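## Task

Move three items from the desk onto the top of the low shelf, each beneath its sign: the cardboard box beneath the blue sign, the masking tape roll beneath the yellow sign, and the yellow sponge beneath the green sign. The robot must not tip over or finish leaning. An item that stays put only because the robot is holding or pressing it does not count.

## Robot and tools

ROBOT. A wheeled base that drives forward or back and turns in place but cannot move sideways. On it is a lifting column carrying a tilting head and two six-joint arms (left and right), each with a two-finger gripper. Shoulder height S = 0.90 m + column_m. Folded, the robot is 0.73 m long, 0.62 m wide, S + 0.43 m tall, and its front is 0.40 m ahead of the column. Loose objects may occasionally be nudged by something else.

FRAMES. Base frame: origin on the floor under the column, between the drive wheels; x forward, y left, z up, in metres. left_hand and right_hand are reported in this frame: the point where the fingers meet (tips 8 mm farther). The hand's z axis is the finger direction, its y axis the opening direction. Odometry frame = the base frame at the start of the scene; heading is positive to the left, -3.142 to 3.142.

execute_actions. Arguments: "actions", a list holding one action or none (empty just reports), and optional "cameras" (names from cam_head_left, cam_head_right, cam_left_wrist, cam_right_wrist, nav_camera, or "all"; omitted or null gives all, [] gives none). An action may have:
- "base": exactly one of {"translate_m": d}, a relative straight drive in metres from where the base now is, forward positive, -3 to 3; or {"rotate_rad": d}, a relative turn in place, left (counter-clockwise from above) positive, -3.2 to 3.2. Moves that would take too long at top speed are refused, so split long ones.
- "joints": an object keyed by joint name, each value an absolute target (not an offset). Names and ranges: column_m 0 to 0.8; head_tilt_rad -0.61 to 1.308 (0 level, positive looks down); for each side X in left/right: X_joint1_rad -2.879 to 2.879, X_joint2_rad 0 to 3.141, X_joint3_rad 0 to 3.019, X_joint4_rad -1.692 to 1.57, X_joint5_rad -1.57 to 1.57 (hand sideways, positive toward robot's right), X_joint6_rad -2.094 to 2.094 (hand roll, positive clockwise seen from behind), X_gripper_m 0 to 0.093 (fingertip gap in metres).
- "speeds": optional caps for this action only, translate_m 0.05 to 0.8 m/s, rotate_rad 0.1 to 1 rad/s (defaults are the maxima). It does not slow the arms.
All motions in one action begin together. Omitted joints may keep pushing toward older targets. Any unknown key or out-of-range value rejects the whole call with no motion. If a result reports a stop, later motion calls in the same reply are skipped.

wait: {"seconds": 0 to 10}; commands nothing, returns state and images.
zoom_image: {"camera": name, "region": [x0, y0, x1, y1]} in pixels of that camera's most recent full image (896x504, origin top-left), at most 504x504.
finished_scene: {"scene": current scene number}; irreversible, reports success and starts the next task. Only call it once every item rests on its own. Answering without a tool call ends everything.

ARM GEOMETRY (approximate). Right arm joint1 = 1.57 (left arm -1.57) with joints 5 and 6 at 0 puts the arm in a vertical plane straight ahead, 0.23 m to that side of the column. Let a = j2 - 0.35, b = 1.05 + j2 - j3, c = b - j4 (c = 1.57 means fingers straight down). Hand is about 0.12 + 0.39 sin a + 0.38 cos b + 0.25 cos c m ahead and S + 0.39 cos a - 0.38 sin b - 0.25 sin c m up. E.g. j2,j3,j4 = 0.93, 0.78, 0.14 gives 0.60 m ahead, 0.25 m below S. Real hands sit up to ~5 cm lower and nearer (~12 cm with heavy or far loads); trust the reported hand position (1 to 3 cm error). Reach is about 1 m from the shoulder. Below 0.4 m height the base housing blocks hands closer than 0.45 m ahead; avoid moving arms with column_m under 0.3.

LOADS. Fingers pointing down carry most: up to 3.2 kg near 0.4 m ahead; up to 1 kg out to 0.8 m. Light items (under 0.2 kg) tolerate fingers only 0.35 rad below horizontal. Grip holds roughly 2 to 6 kg.

GRIPPING. Fingers are 7 cm long; the body behind is 10 x 7 cm; the wrist camera sticks out 11 cm on one side. To grasp, command an opening smaller than the object; "off_target" is then normal. A reported opening at least 0.002 m above target means something is held. Small joint changes (under ~0.03 rad, 0.08 for joints 2 and 3) may not move at all; for gentle contact step about 0.05 rad per call from your previous target.

RESULTS. base_status and joint_status per motion: "done", "off_target", "contact_stop" (base stalled, or column sensed a touch/load change), "time_out", "not_followed" (safety check withheld arm targets; a "cause:" line follows; back the moved joints off at least 0.05 rad). on_its_own lists uncommanded behaviour; "held at" is a held target. joint_positions, left_hand/right_hand (position, quat_wxyz), base_odometry, turned_by_wheels vs turned_by_imu (a gap over ~4% and 0.05 rad means collision or slip), base_tilt in degrees (forward/right positive), motor_effort for the wheels in percent (bracket = peak), joint torques, wheel_motors_off, MOTOR HOT and OVER-TEMPERATURE FAULT lines.

COLUMN. Going down, it halts with contact_stop when a hand or its load touches down; then it refuses further lowering until raised 0.2 m. If an arm is caught under something, drive out before raising.

AVOID. Arms pressing or hitting each other (can end the run). Arms shoving blocked targets for long (overheat; resend the reported joint positions to relax, though a loaded arm sags). Base pushing hard ~3 s (wheel motors cut out 2 s); after a stall back off 0.05 m before turning. Tables above 0.30 m catching the column. Drops, slams, knocking things over, and tipping the robot.

Each tool is called after ">>>" as name([rows], argument=value, ...), one row to a line, values as JSON.

## Session

I'll start by looking at the current state and the camera views.

>>> execute_actions(actions=[])

Scene clock: 0.00 s.
Joint torques (N m, as the arm reports them, + toward a larger angle): no reading
base_odometry: x=+0.000 y=+0.000 heading=+0.000 (m, m, rad; odometry frame)
turned_by_wheels: +0.000 (rad since the last result)
turned_by_imu: +0.000 (rad since the last result)
base_tilt: forward=-0.7 right=+0.3 (deg)
base_status: not commanded
joint_positions: column_m=+0.553 head_tilt_rad=+0.876 left_joint1_rad=-1.554 left_joint2_rad=+0.887 left_joint3_rad=+0.357 left_joint4_rad=-0.975 left_joint5_rad=+0.057 left_joint6_rad=-0.067 left_gripper_m=+0.094 right_joint1_rad=+1.573 right_joint2_rad=+0.864 right_joint3_rad=+0.399 right_joint4_rad=-0.970 right_joint5_rad=+0.040 right_joint6_rad=+0.089 right_gripper_m=+0.094
joint_status: not commanded
wheel_motors_off: 0
motor_effort: left_wheel=+3 right_wheel=+3 (%)
left_hand: x=+0.1155 y=+0.2178 z=+1.2664 quat_wxyz=(+0.471, +0.050, -0.881, +0.005) (m; base frame)
right_hand: x=+0.1427 y=-0.2319 z=+1.2575 quat_wxyz=(+0.439, -0.030, -0.897, +0.037) (m; base frame)
pictures: cam_head_left, cam_head_right, cam_left_wrist, cam_right_wrist, nav_camera
Images, in order (width x height): cam_head_left 896x504, cam_head_right 896x504, cam_left_wrist 896x504, cam_right_wrist 896x504, nav_camera 896x504.

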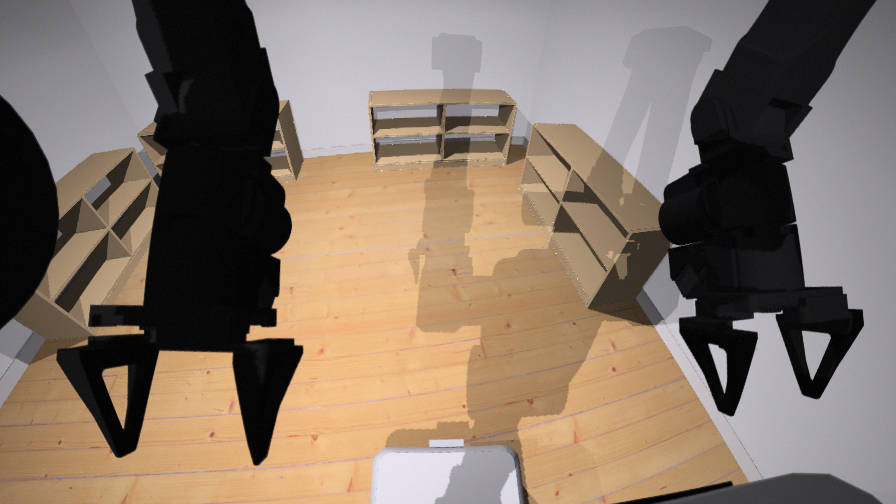

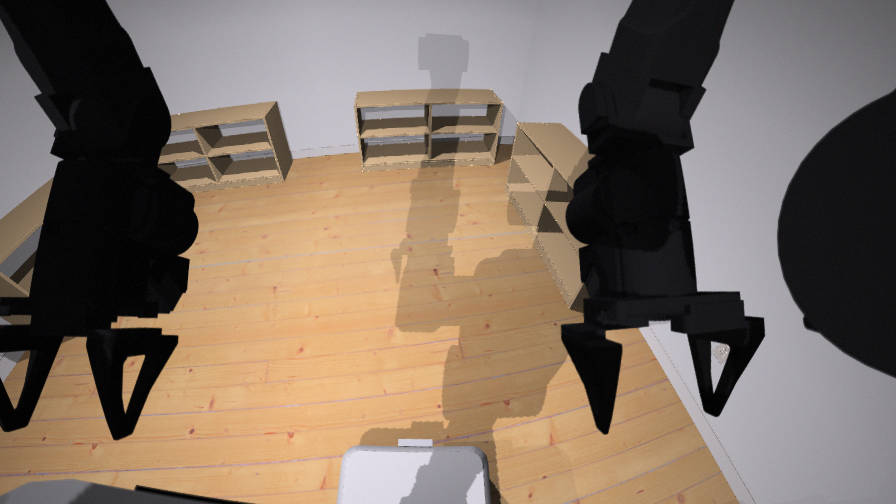

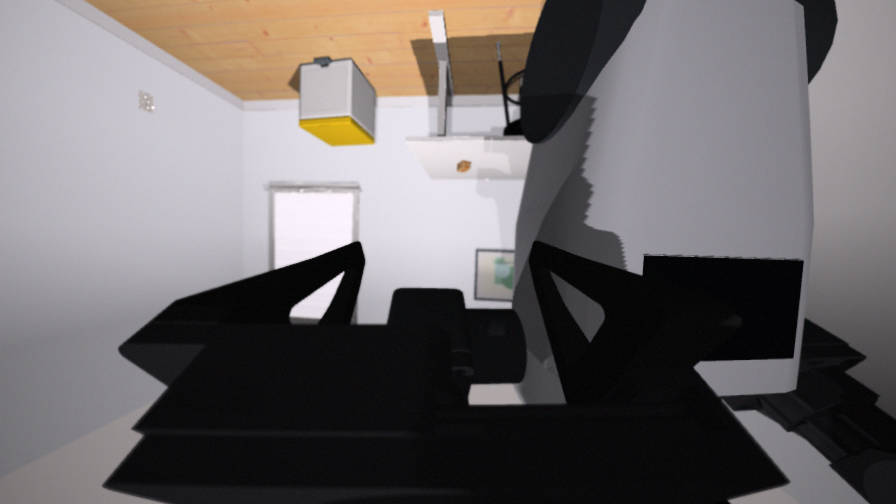

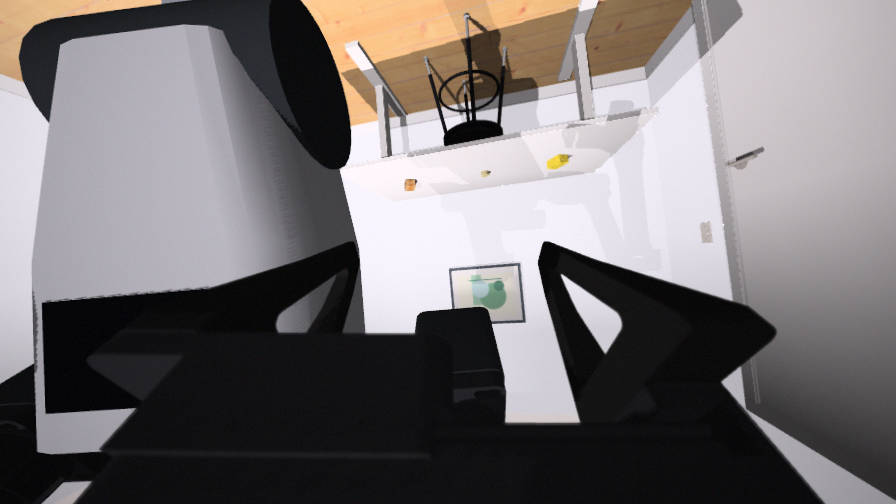

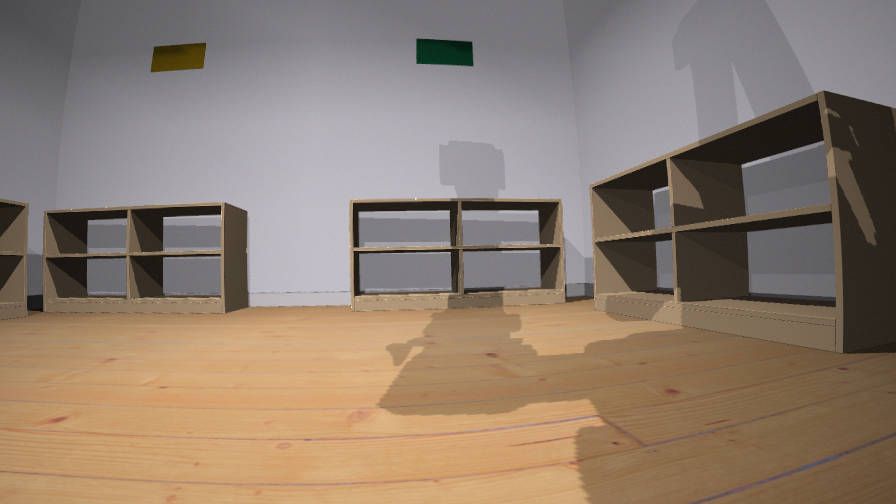

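>>> zoom_image(camera="cam_right_wrist", region=[330, 0, 700, 220])

>>> execute_actions([
  {"joints": {"head_tilt_rad": 0.15}},
], cameras=["cam_head_left", "cam_head_right"])

Region (330, 0, 700, 220) of cam_right_wrist's 896x504 image, scaled by 1.362, with more detail than that image has; it fills the top 300 rows of this view, and the rest is white.

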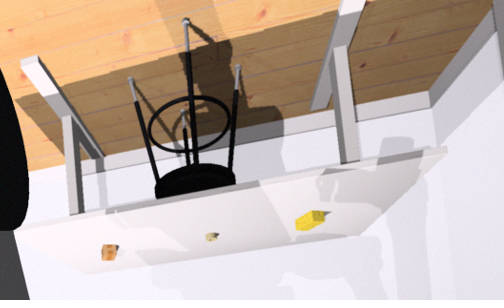

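Scene clock: 1.07 s.
Joint torques (N m, as the arm reports them, + toward a larger angle): left_arm=[-1.6  -7.51 -1.11 -1.46  0.1   0.03] | right_arm=[ 0.2  -7.64 -0.76 -1.13  0.06  0.05]
base_odometry: x=+0.000 y=+0.000 heading=+0.000 (m, m, rad; odometry frame)
turned_by_wheels: +0.000 (rad since the last result)
turned_by_imu: +0.000 (rad since the last result)
base_tilt: forward=-0.6 right=+0.2 (deg)
base_status: not commanded
joint_positions: column_m=+0.553 head_tilt_rad=+0.170 left_joint1_rad=-1.554 left_joint2_rad=+0.887 left_joint3_rad=+0.357 left_joint4_rad=-0.975 left_joint5_rad=+0.057 left_joint6_rad=-0.067 left_gripper_m=+0.094 right_joint1_rad=+1.573 right_joint2_rad=+0.864 right_joint3_rad=+0.399 right_joint4_rad=-0.970 right_joint5_rad=+0.040 right_joint6_rad=+0.089 right_gripper_m=+0.094
joint_status: all done
wheel_motors_off: 0
motor_effort: left_wheel=+2(3) right_wheel=+4(4) (%)
left_hand: x=+0.1155 y=+0.2178 z=+1.2664 quat_wxyz=(+0.471, +0.050, -0.881, +0.005) (m; base frame)
right_hand: x=+0.1427 y=-0.2319 z=+1.2575 quat_wxyz=(+0.439, -0.030, -0.897, +0.037) (m; base frame)
pictures: cam_head_left, cam_head_right
camera_calibration (this result's frames):
cam_head_left: T_world_to_cam=[[-0.0459288, -0.998885, 0.0109557, 0.0496381], [-0.0862101, -0.00696293, -0.996253, 1.52057], [0.995218, -0.0467012, -0.0857942, 0.00900445], [0, 0, 0, 1]] pos_world=[0.124407, 0.0605908, 1.5151]
cam_head_right: T_world_to_cam=[[-0.0599392, -0.998184, 0.00606028, -0.0561966], [-0.0831689, -0.00105612, -0.996535, 1.52368], [0.994731, -0.0602355, -0.0829545, 0.00736735], [0, 0, 0, 1]] pos_world=[0.116026, -0.0540415, 1.51935]
Images, in order (width x height): cam_head_left 896x504, cam_head_right 896x504.

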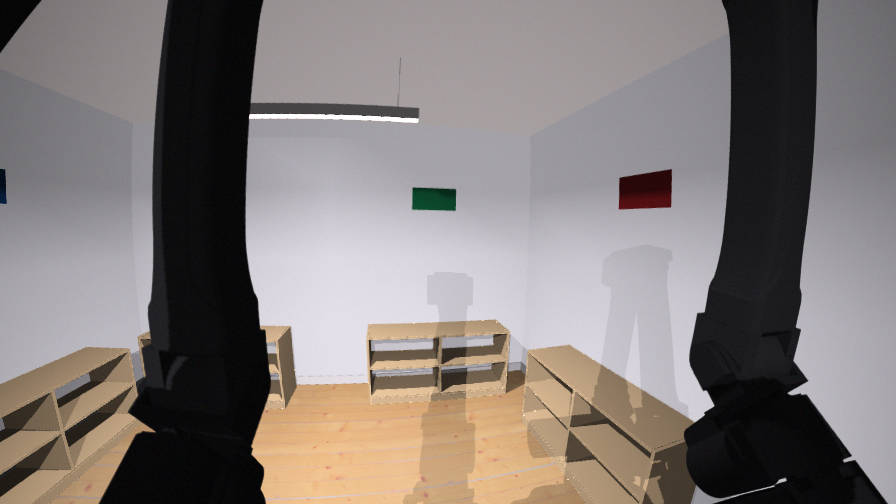

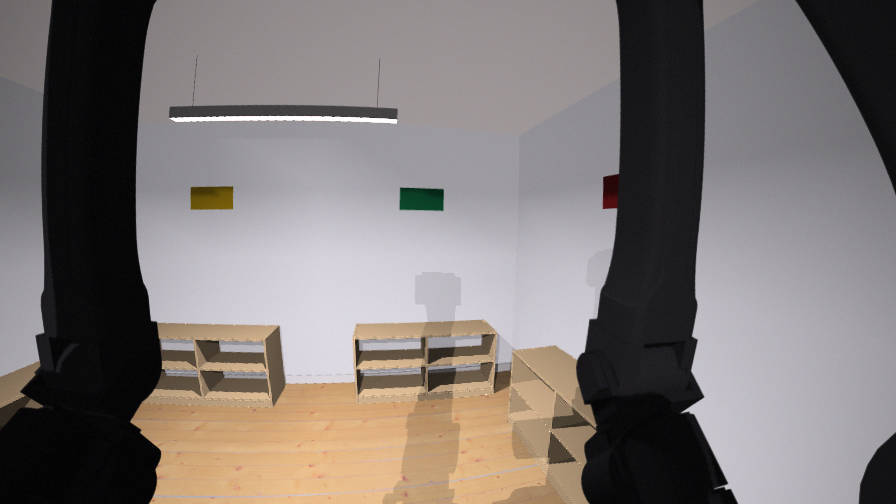

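>>> zoom_image(camera="cam_head_left", region=[250, 300, 550, 430])

>>> zoom_image(camera="cam_head_left", region=[0, 150, 320, 504])

Region (250, 300, 550, 430) of cam_head_left's 896x504 image, scaled by 1.680, with more detail than that image has; it fills the top 218 rows of this view, and the rest is white.

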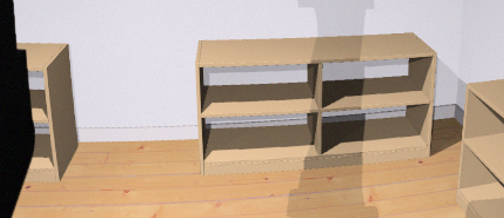

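Region (0, 150, 320, 504) of cam_head_left's 896x504 image, scaled by 1.424, with more detail than that image has; it fills the left 456 columns of this view, and the rest is white.

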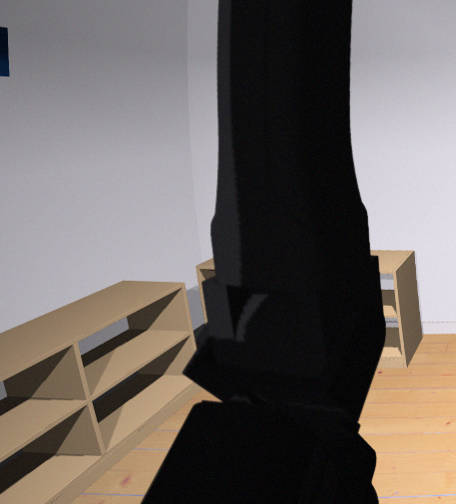

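>>> execute_actions([
  {"base": {"rotate_rad": -3.0}, "joints": {"head_tilt_rad": 0.6, "left_joint1_rad": -1.57, "left_joint2_rad": 1.465, "left_joint3_rad": 1.156, "left_joint4_rad": -0.21, "left_joint5_rad": 0, "left_joint6_rad": 0, "right_joint1_rad": 1.57, "right_joint2_rad": 1.465, "right_joint3_rad": 1.156, "right_joint4_rad": -0.21, "right_joint5_rad": 0, "right_joint6_rad": 0}},
])

Scene clock: 7.90 s.
Joint torques (N m, as the arm reports them, + toward a larger angle): left_arm=[ -1.96 -18.39   2.03   0.96  -0.03   0.09] | right_arm=[  0.08 -17.47   2.17   0.7   -0.03  -0.09]
base_odometry: x=+0.000 y=+0.000 heading=-2.999 (m, m, rad; odometry frame)
turned_by_wheels: -2.999 (rad since the last result)
turned_by_imu: -2.953 (rad since the last result)
base_tilt: forward=-0.7 right=+0.3 (deg)
base_status: done
joint_positions: column_m=+0.553 head_tilt_rad=+0.603 left_joint1_rad=-1.570 left_joint2_rad=+1.462 left_joint3_rad=+1.159 left_joint4_rad=-0.216 left_joint5_rad=+0.001 left_joint6_rad=-0.006 left_gripper_m=+0.094 right_joint1_rad=+1.570 right_joint2_rad=+1.460 right_joint3_rad=+1.161 right_joint4_rad=-0.214 right_joint5_rad=+0.001 right_joint6_rad=+0.014 right_gripper_m=+0.094
joint_status: all done
wheel_motors_off: 0
motor_effort: left_wheel=+3(57) right_wheel=-6(51) (%)
left_hand: x=+0.5544 y=+0.2247 z=+1.0055 quat_wxyz=(-0.003, +0.003, -1.000, +0.000) (m; base frame)
right_hand: x=+0.5570 y=-0.2261 z=+1.0066 quat_wxyz=(-0.006, -0.007, -1.000, +0.001) (m; base frame)
pictures: cam_head_left, cam_head_right, cam_left_wrist, cam_right_wrist, nav_camera
camera_calibration (this result's frames):
cam_head_left: T_world_to_cam=[[-0.0370778, -0.998885, 0.0292356, 0.0210659], [-0.496733, -0.00696293, -0.867876, 1.34354], [0.867111, -0.0467012, -0.49592, 0.646524], [0, 0, 0, 1]] pos_world=[0.107554, 0.0605908, 1.48604]
cam_head_right: T_world_to_cam=[[-0.0518485, -0.998184, 0.0306784, -0.0944842], [-0.494091, -0.00105612, -0.869409, 1.3486], [0.867863, -0.0602355, -0.493139, 0.644915], [0, 0, 0, 1]] pos_world=[0.101736, -0.0540415, 1.49342]
cam_left_wrist: T_world_to_cam=[[0.00115214, -0.999981, 0.0060393, 0.219977], [-0.808228, 0.00262518, 0.588864, -0.141401], [-0.588869, -0.00555958, -0.80821, 1.26127], [0, 0, 0, 1]] pos_world=[0.628185, 0.227356, 1.10131]
cam_right_wrist: T_world_to_cam=[[-0.0169655, -0.999751, 0.0145127, -0.232907], [-0.817127, 0.0222283, 0.576029, -0.110542], [-0.576208, -0.00208606, -0.8173, 1.26707], [0, 0, 0, 1]] pos_world=[0.635818, -0.227749, 1.10263]
Images, in order (width x height): cam_head_left 896x504, cam_head_right 896x504, cam_left_wrist 896x504, cam_right_wrist 896x504, nav_camera 896x504.

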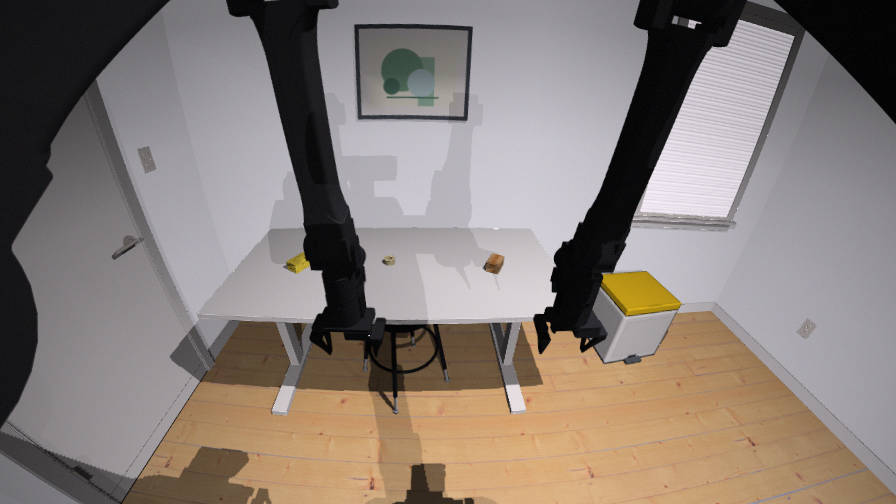

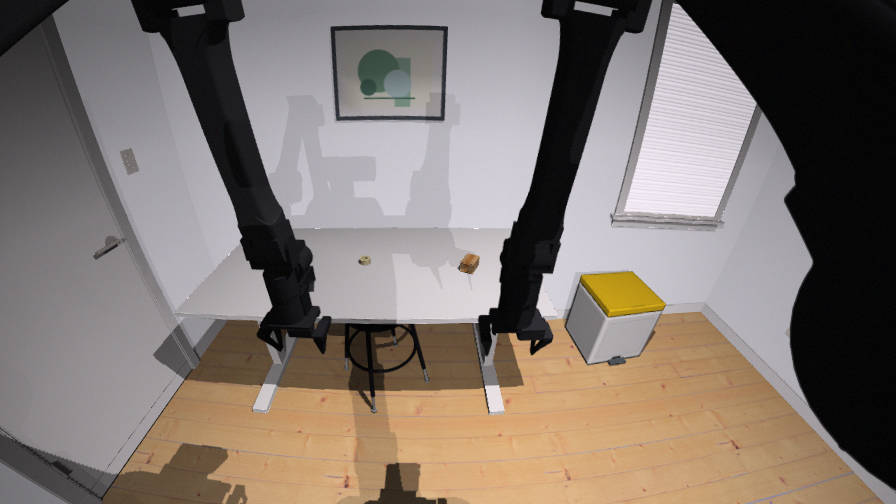

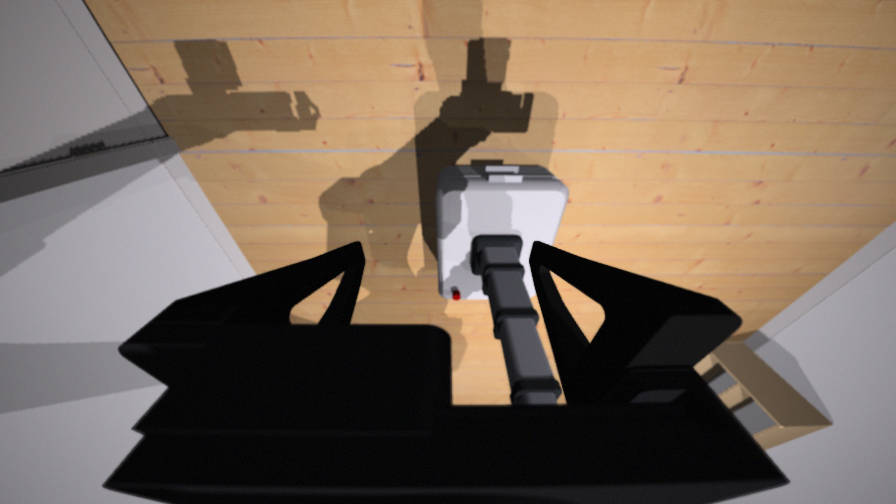

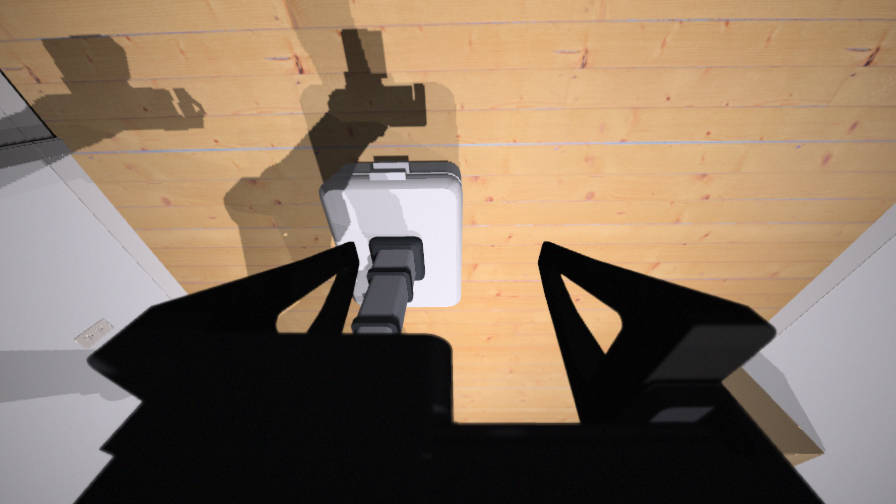

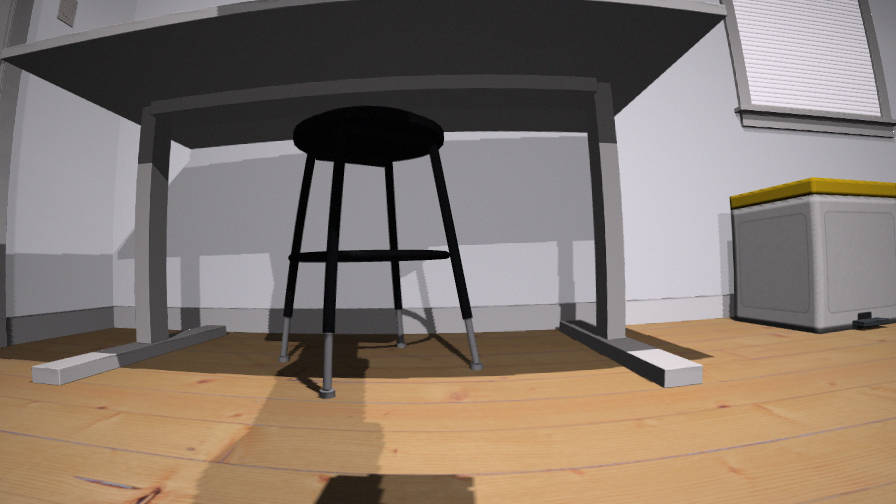

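>>> zoom_image(camera="cam_head_left", region=[270, 230, 410, 290])

>>> zoom_image(camera="cam_head_left", region=[450, 230, 550, 290])

>>> zoom_image(camera="cam_head_right", region=[340, 230, 500, 290])

>>> zoom_image(camera="cam_head_left", region=[180, 200, 600, 430])

Region (270, 230, 410, 290) of cam_head_left's 896x504 image, scaled by 3.600, with more detail than that image has; it fills the top 216 rows of this view, and the rest is white.

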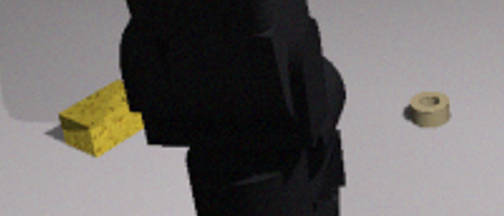

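Region (450, 230, 550, 290) of cam_head_left's 896x504 image, scaled by 5.040, with more detail than that image has; it fills the top 302 rows of this view, and the rest is white.

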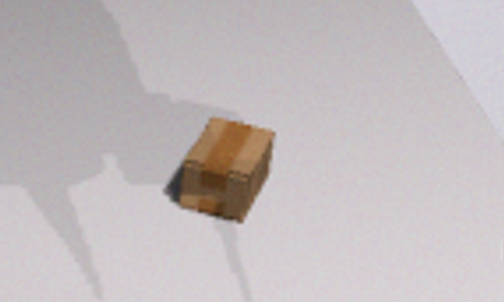

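Region (340, 230, 500, 290) of cam_head_right's 896x504 image, scaled by 3.150, with more detail than that image has; it fills the top 189 rows of this view, and the rest is white.

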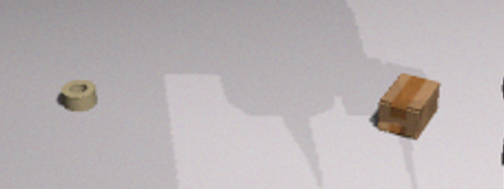

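Region (180, 200, 600, 430) of cam_head_left's 896x504 image, scaled by 1.200, with more detail than that image has; it fills the top 276 rows of this view, and the rest is white.

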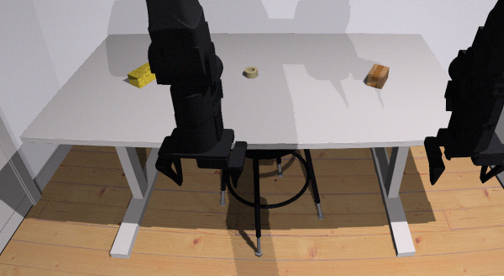

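>>> zoom_image(camera="nav_camera", region=[640, 0, 760, 60])

>>> zoom_image(camera="cam_head_right", region=[480, 280, 600, 340])

>>> zoom_image(camera="cam_head_left", region=[180, 290, 300, 350])

>>> zoom_image(camera="nav_camera", region=[0, 20, 120, 80])

Region (640, 0, 760, 60) of nav_camera's 896x504 image, scaled by 4.200, with more detail than that image has.

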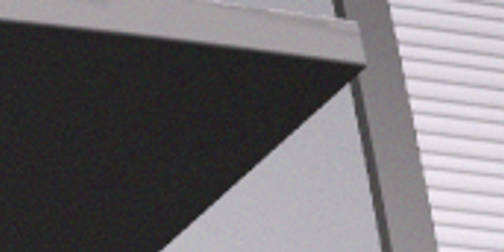

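Region (480, 280, 600, 340) of cam_head_right's 896x504 image, scaled by 4.200, with more detail than that image has.

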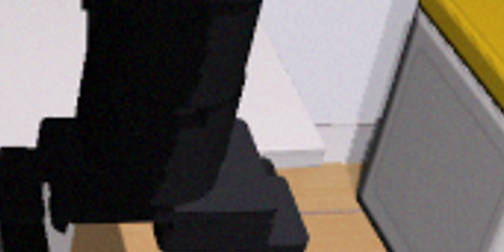

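Region (180, 290, 300, 350) of cam_head_left's 896x504 image, scaled by 4.200, with more detail than that image has.

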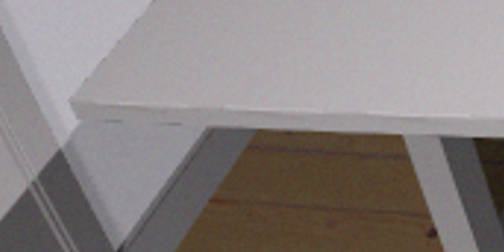

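Region (0, 20, 120, 80) of nav_camera's 896x504 image, scaled by 4.200, with more detail than that image has.

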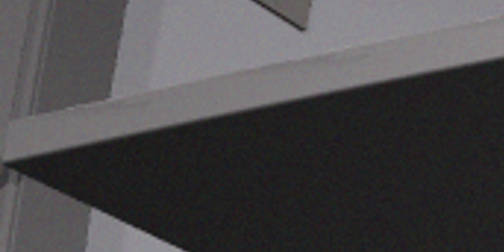

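>>> execute_actions([
  {"base": {"translate_m": 0.6}, "joints": {"column_m": 0.40, "head_tilt_rad": 0.85, "left_joint1_rad": -1.525, "left_joint2_rad": 1.591, "left_joint3_rad": 1.8275, "left_joint4_rad": -0.757, "right_joint2_rad": 1.505, "right_joint3_rad": 1.612, "right_joint4_rad": -0.628, "right_joint6_rad": 0.45}},
])

Scene clock: 14.97 s.
Joint torques (N m, as the arm reports them, + toward a larger angle): left_arm=[ -0.77 -24.11   7.26  -0.03  -0.01   0.1 ] | right_arm=[  0.55 -21.16   7.13   0.13   0.02   0.18]
base_odometry: x=-0.594 y=-0.085 heading=-2.999 (m, m, rad; odometry frame)
turned_by_wheels: +0.000 (rad since the last result)
turned_by_imu: -0.001 (rad since the last result)
base_tilt: forward=-0.7 right=+0.3 (deg)
base_status: done
joint_positions: column_m=+0.400 head_tilt_rad=+0.852 left_joint1_rad=-1.520 left_joint2_rad=+1.579 left_joint3_rad=+1.815 left_joint4_rad=-0.744 left_joint5_rad=+0.001 left_joint6_rad=-0.006 left_gripper_m=+0.094 right_joint1_rad=+1.570 right_joint2_rad=+1.499 right_joint3_rad=+1.598 right_joint4_rad=-0.616 right_joint5_rad=+0.001 right_joint6_rad=+0.434 right_gripper_m=+0.094
joint_status: all done
wheel_motors_off: 0
motor_effort: left_wheel=+0(51) right_wheel=+1(67) (%)
left_hand: x=+0.7534 y=+0.2587 z=+0.9078 quat_wxyz=(-0.008, +0.016, -1.000, -0.021) (m; base frame)
right_hand: x=+0.7000 y=-0.2261 z=+0.9021 quat_wxyz=(-0.004, -0.216, -0.976, +0.000) (m; base frame)
pictures: cam_head_left, cam_head_right, cam_left_wrist, cam_right_wrist, nav_camera
camera_calibration (this result's frames):
cam_head_left: T_world_to_cam=[[-0.0287483, -0.998885, 0.0374569, 0.0137223], [-0.694928, -0.00696293, -0.719045, 1.01455], [0.718504, -0.0467012, -0.693953, 0.852647], [0, 0, 0, 1]] pos_world=[0.092801, 0.0605908, 1.32069]
cam_head_right: T_world_to_cam=[[-0.0427105, -0.998184, 0.0424882, -0.106622], [-0.692745, -0.00105612, -0.721182, 1.02023], [0.719916, -0.0602355, -0.691442, 0.851804], [0, 0, 0, 1]] pos_world=[0.0889779, -0.0540415, 1.32927]
cam_left_wrist: T_world_to_cam=[[0.026059, -0.998967, -0.0372156, 0.274527], [-0.814191, -0.0428097, 0.579017, 0.102133], [-0.580012, 0.015212, -0.814466, 1.29336], [0, 0, 0, 1]] pos_world=[0.826167, 0.258941, 1.00448]
cam_right_wrist: T_world_to_cam=[[-0.423799, -0.905682, 0.0115826, 0.0797139], [-0.735285, 0.351475, 0.5795, 0.0804882], [-0.528914, 0.237075, -0.81489, 1.2829], [0, 0, 0, 1]] pos_world=[0.771507, -0.260237, 0.997854]
Images, in order (width x height): cam_head_left 896x504, cam_head_right 896x504, cam_left_wrist 896x504, cam_right_wrist 896x504, nav_camera 896x504.

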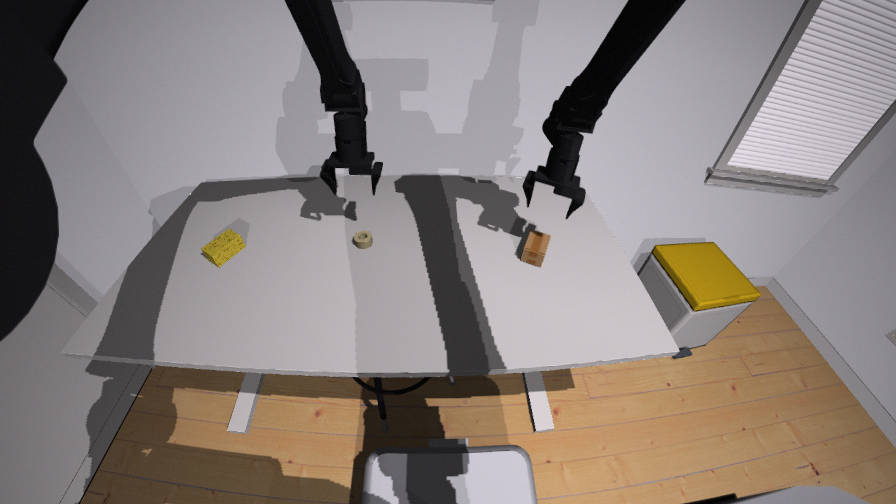

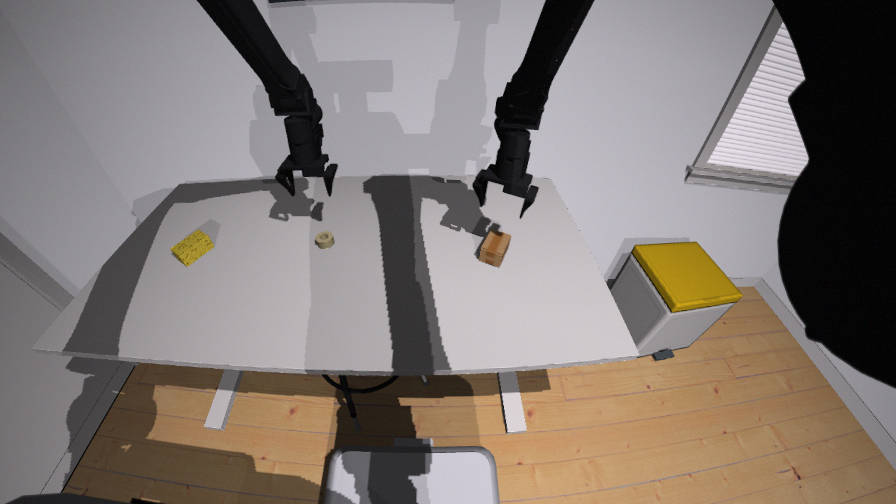

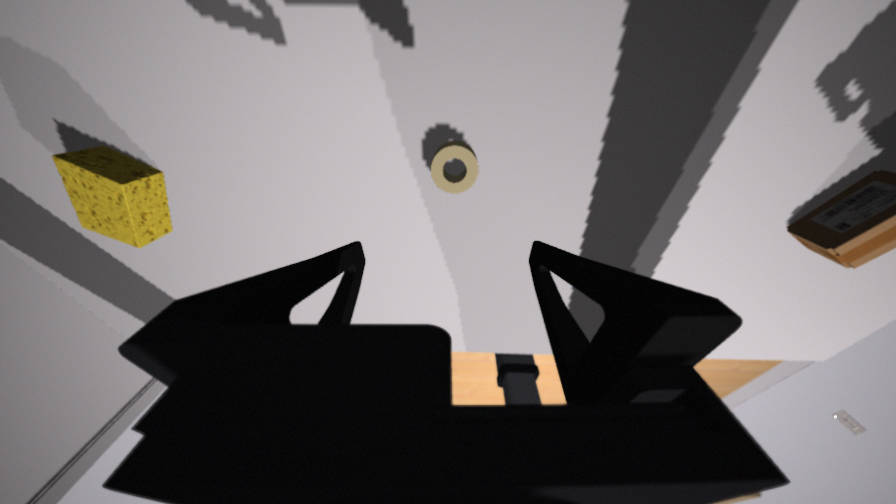

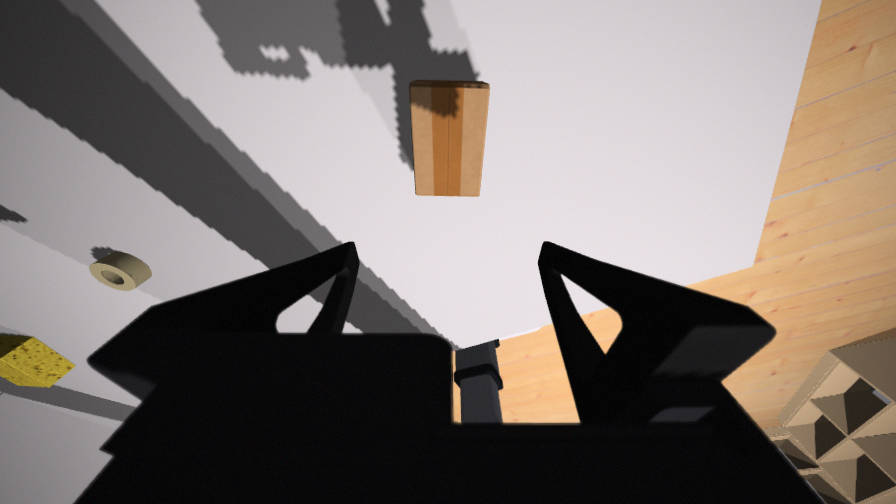

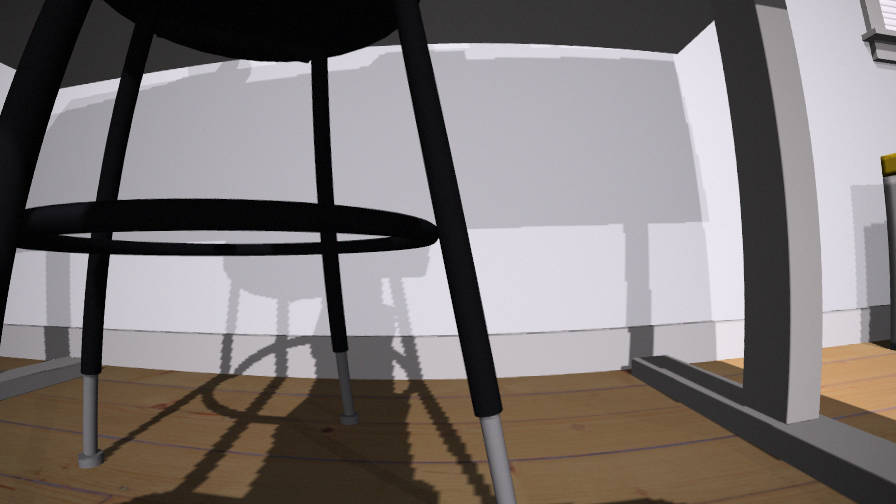

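>>> zoom_image(camera="cam_left_wrist", region=[340, 110, 560, 280])

>>> zoom_image(camera="cam_right_wrist", region=[330, 60, 570, 280])

>>> zoom_image(camera="cam_head_left", region=[300, 140, 600, 280])

Region (340, 110, 560, 280) of cam_left_wrist's 896x504 image, scaled by 2.291, with more detail than that image has; it fills the top 389 rows of this view, and the rest is white.

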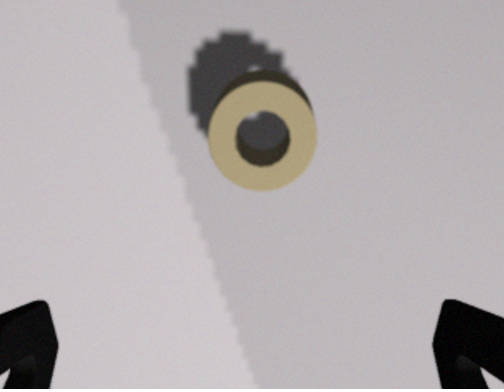

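Region (330, 60, 570, 280) of cam_right_wrist's 896x504 image, scaled by 2.100, with more detail than that image has; it fills the top 462 rows of this view, and the rest is white.

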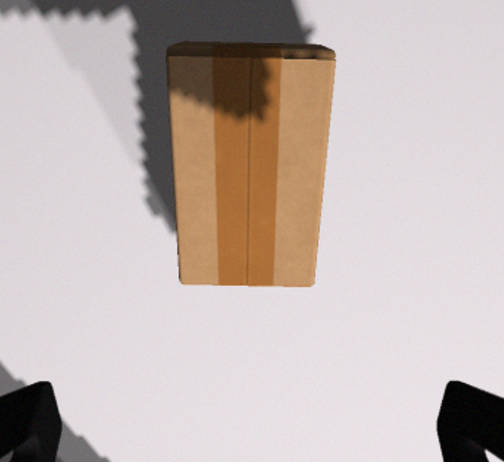

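Region (300, 140, 600, 280) of cam_head_left's 896x504 image, scaled by 1.680, with more detail than that image has; it fills the top 235 rows of this view, and the rest is white.

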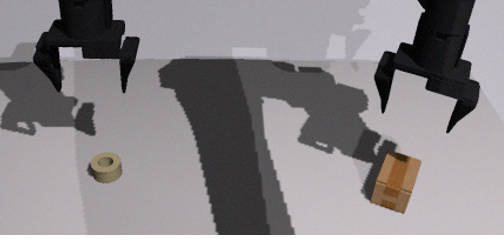

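>>> execute_actions([
  {"joints": {"column_m": 0.30, "right_joint1_rad": 1.545, "right_joint2_rad": 1.537, "right_joint3_rad": 1.694, "right_joint4_rad": -0.678}},
], cameras=["cam_head_left", "cam_left_wrist", "cam_right_wrist"])

Scene clock: 18.03 s.
Joint torques (N m, as the arm reports them, + toward a larger angle): left_arm=[ -0.95 -24.22   7.06   0.11   0.02   0.1 ] | right_arm=[ -0.55 -20.79   8.59   0.18   0.03   0.17]
base_odometry: x=-0.594 y=-0.085 heading=-2.999 (m, m, rad; odometry frame)
turned_by_wheels: +0.000 (rad since the last result)
turned_by_imu: -0.001 (rad since the last result)
base_tilt: forward=-0.8 right=+0.3 (deg)
base_status: not commanded
joint_positions: column_m=+0.300 head_tilt_rad=+0.852 left_joint1_rad=-1.520 left_joint2_rad=+1.579 left_joint3_rad=+1.815 left_joint4_rad=-0.744 left_joint5_rad=+0.001 left_joint6_rad=-0.006 left_gripper_m=+0.094 right_joint1_rad=+1.551 right_joint2_rad=+1.525 right_joint3_rad=+1.668 right_joint4_rad=-0.667 right_joint5_rad=+0.001 right_joint6_rad=+0.434 right_gripper_m=+0.094
joint_status: all done
wheel_motors_off: 0
motor_effort: left_wheel=-1(2) right_wheel=+2(1) (%)
left_hand: x=+0.7534 y=+0.2587 z=+0.8078 quat_wxyz=(-0.008, +0.016, -1.000, -0.021) (m; base frame)
right_hand: x=+0.7158 y=-0.2388 z=+0.8035 quat_wxyz=(-0.002, -0.220, -0.975, +0.009) (m; base frame)
pictures: cam_head_left, cam_left_wrist, cam_right_wrist
camera_calibration (this result's frames):
cam_head_left: T_world_to_cam=[[-0.0287483, -0.998885, 0.0374569, 0.0174677], [-0.694928, -0.00696293, -0.719045, 0.942648], [0.718504, -0.0467012, -0.693953, 0.783258], [0, 0, 0, 1]] pos_world=[0.092801, 0.0605908, 1.2207]
cam_left_wrist: T_world_to_cam=[[0.026059, -0.998967, -0.0372156, 0.270806], [-0.814191, -0.0428097, 0.579017, 0.160029], [-0.580012, 0.015212, -0.814466, 1.21192], [0, 0, 0, 1]] pos_world=[0.826167, 0.258941, 0.904487]
cam_right_wrist: T_world_to_cam=[[-0.432329, -0.901236, 0.0294141, 0.0689032], [-0.727856, 0.368042, 0.578593, 0.153049], [-0.532275, 0.228734, -0.815086, 1.21439], [0, 0, 0, 1]] pos_world=[0.787577, -0.272003, 0.899255]
Images, in order (width x height): cam_head_left 896x504, cam_left_wrist 896x504, cam_right_wrist 896x504.

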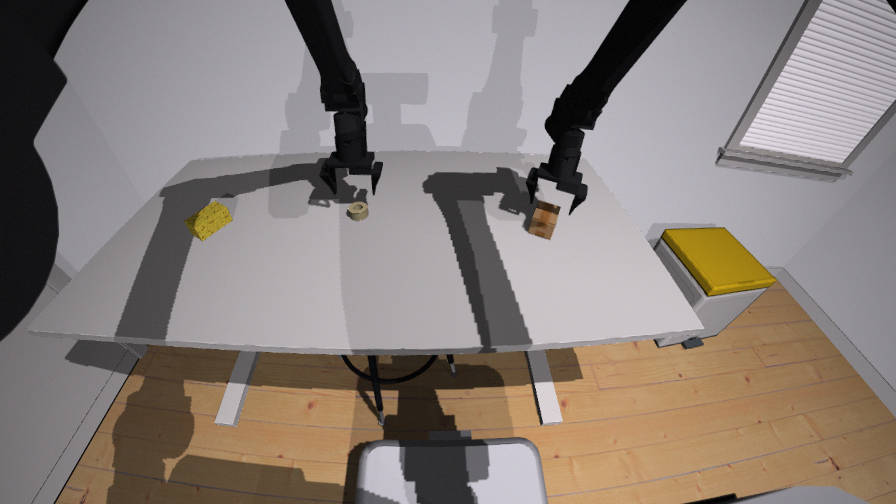

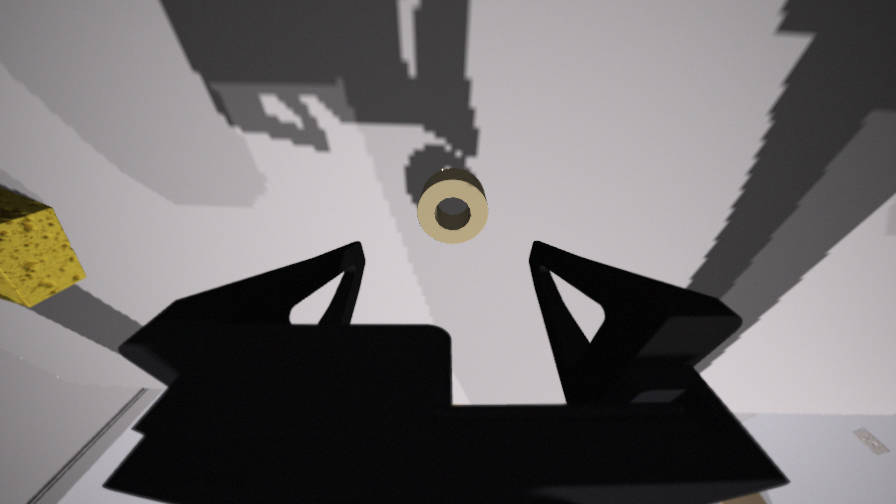

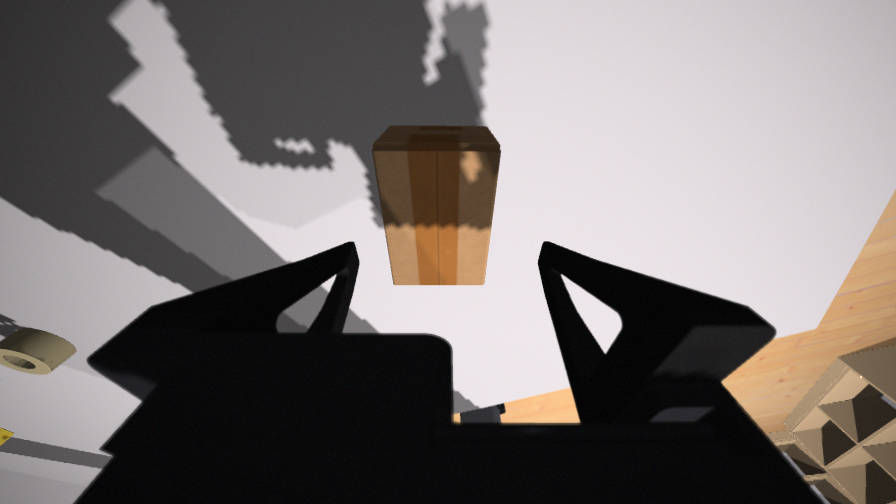

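>>> zoom_image(camera="cam_left_wrist", region=[340, 140, 560, 290])

>>> zoom_image(camera="cam_right_wrist", region=[330, 100, 570, 300])

Region (340, 140, 560, 290) of cam_left_wrist's 896x504 image, scaled by 2.291, with more detail than that image has; it fills the top 344 rows of this view, and the rest is white.

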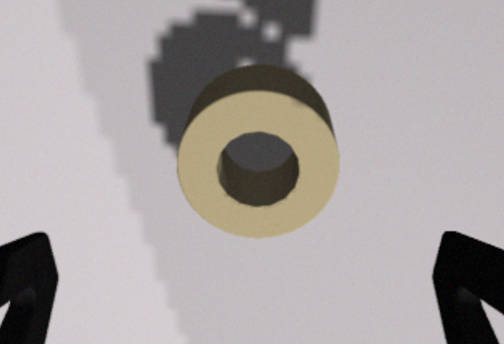

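Region (330, 100, 570, 300) of cam_right_wrist's 896x504 image, scaled by 2.100, with more detail than that image has.

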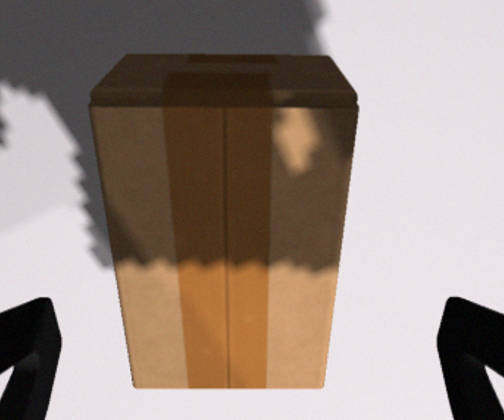

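>>> execute_actions([
  {"joints": {"column_m": 0.238, "right_joint3_rad": 1.72}},
], cameras=["cam_head_left", "cam_left_wrist", "cam_right_wrist"])

Scene clock: 20.47 s.
Joint torques (N m, as the arm reports them, + toward a larger angle): left_arm=[ -0.84 -23.01   7.07   0.01   0.02   0.1 ] | right_arm=[ -1.11 -21.17   8.82   0.19   0.05   0.21]
base_odometry: x=-0.594 y=-0.085 heading=-2.999 (m, m, rad; odometry frame)
turned_by_wheels: +0.000 (rad since the last result)
turned_by_imu: -0.001 (rad since the last result)
base_tilt: forward=-0.7 right=+0.3 (deg)
base_status: not commanded
joint_positions: column_m=+0.238 head_tilt_rad=+0.852 left_joint1_rad=-1.520 left_joint2_rad=+1.579 left_joint3_rad=+1.815 left_joint4_rad=-0.744 left_joint5_rad=+0.001 left_joint6_rad=-0.006 left_gripper_m=+0.094 right_joint1_rad=+1.551 right_joint2_rad=+1.526 right_joint3_rad=+1.692 right_joint4_rad=-0.667 right_joint5_rad=+0.001 right_joint6_rad=+0.434 right_gripper_m=+0.094
joint_status: all done
wheel_motors_off: 0
motor_effort: left_wheel=-1(2) right_wheel=+1(2) (%)
left_hand: x=+0.7534 y=+0.2587 z=+0.7458 quat_wxyz=(-0.008, +0.016, -1.000, -0.021) (m; base frame)
right_hand: x=+0.7284 y=-0.2388 z=+0.7466 quat_wxyz=(-0.013, -0.220, -0.975, +0.006) (m; base frame)
pictures: cam_head_left, cam_left_wrist, cam_right_wrist
camera_calibration (this result's frames):
cam_head_left: T_world_to_cam=[[-0.0287483, -0.998885, 0.0374569, 0.0197902], [-0.694929, -0.00696293, -0.719045, 0.898062], [0.718504, -0.0467012, -0.693953, 0.740229], [0, 0, 0, 1]] pos_world=[0.092801, 0.0605908, 1.15869]
cam_left_wrist: T_world_to_cam=[[0.026059, -0.998967, -0.0372156, 0.268498], [-0.814191, -0.0428097, 0.579017, 0.195932], [-0.580012, 0.015212, -0.814466, 1.16142], [0, 0, 0, 1]] pos_world=[0.826167, 0.258941, 0.842481]
cam_right_wrist: T_world_to_cam=[[-0.432538, -0.9014, 0.0197222, 0.0833391], [-0.741049, 0.367883, 0.561702, 0.217317], [-0.513574, 0.228342, -0.827105, 1.17002], [0, 0, 0, 1]] pos_world=[0.79798, -0.27199, 0.844017]
Images, in order (width x height): cam_head_left 896x504, cam_left_wrist 896x504, cam_right_wrist 896x504.

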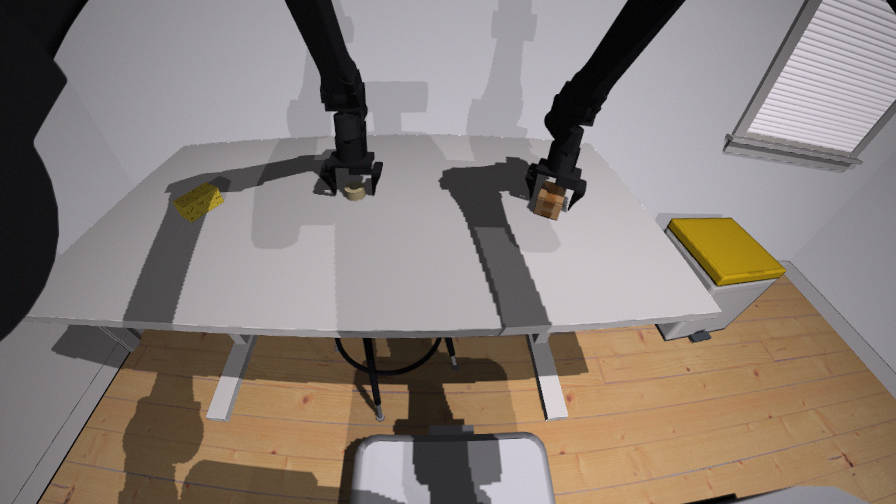

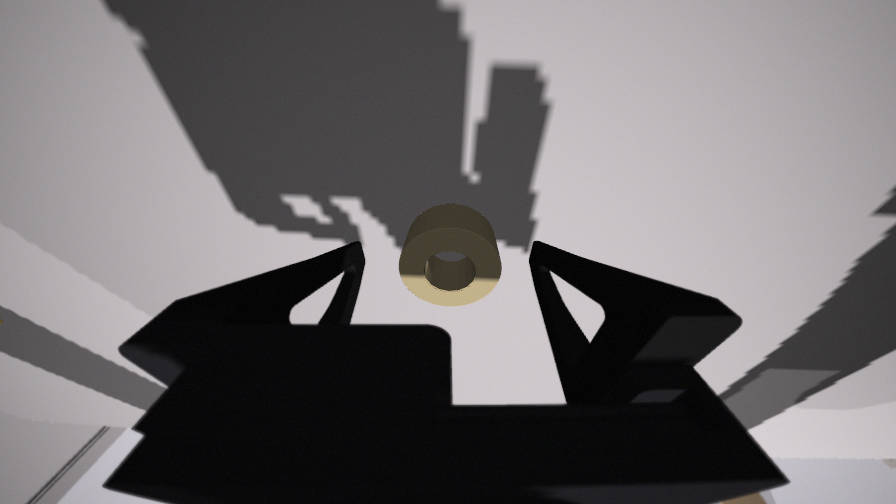

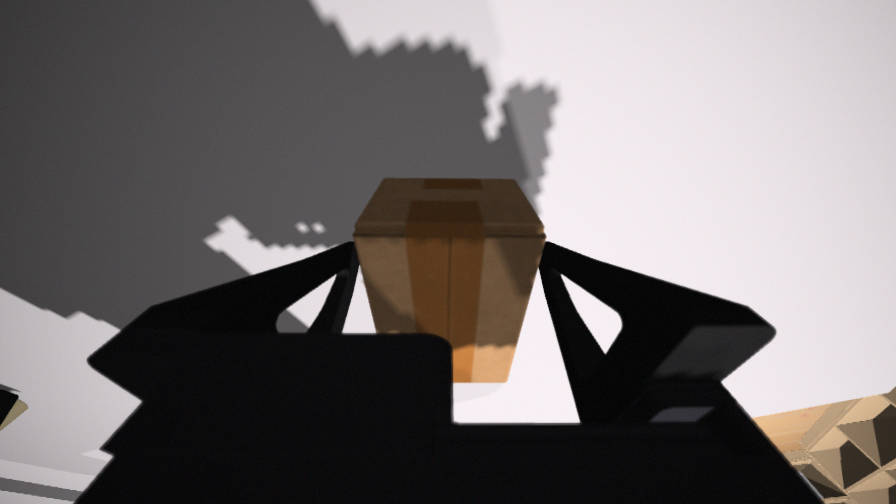

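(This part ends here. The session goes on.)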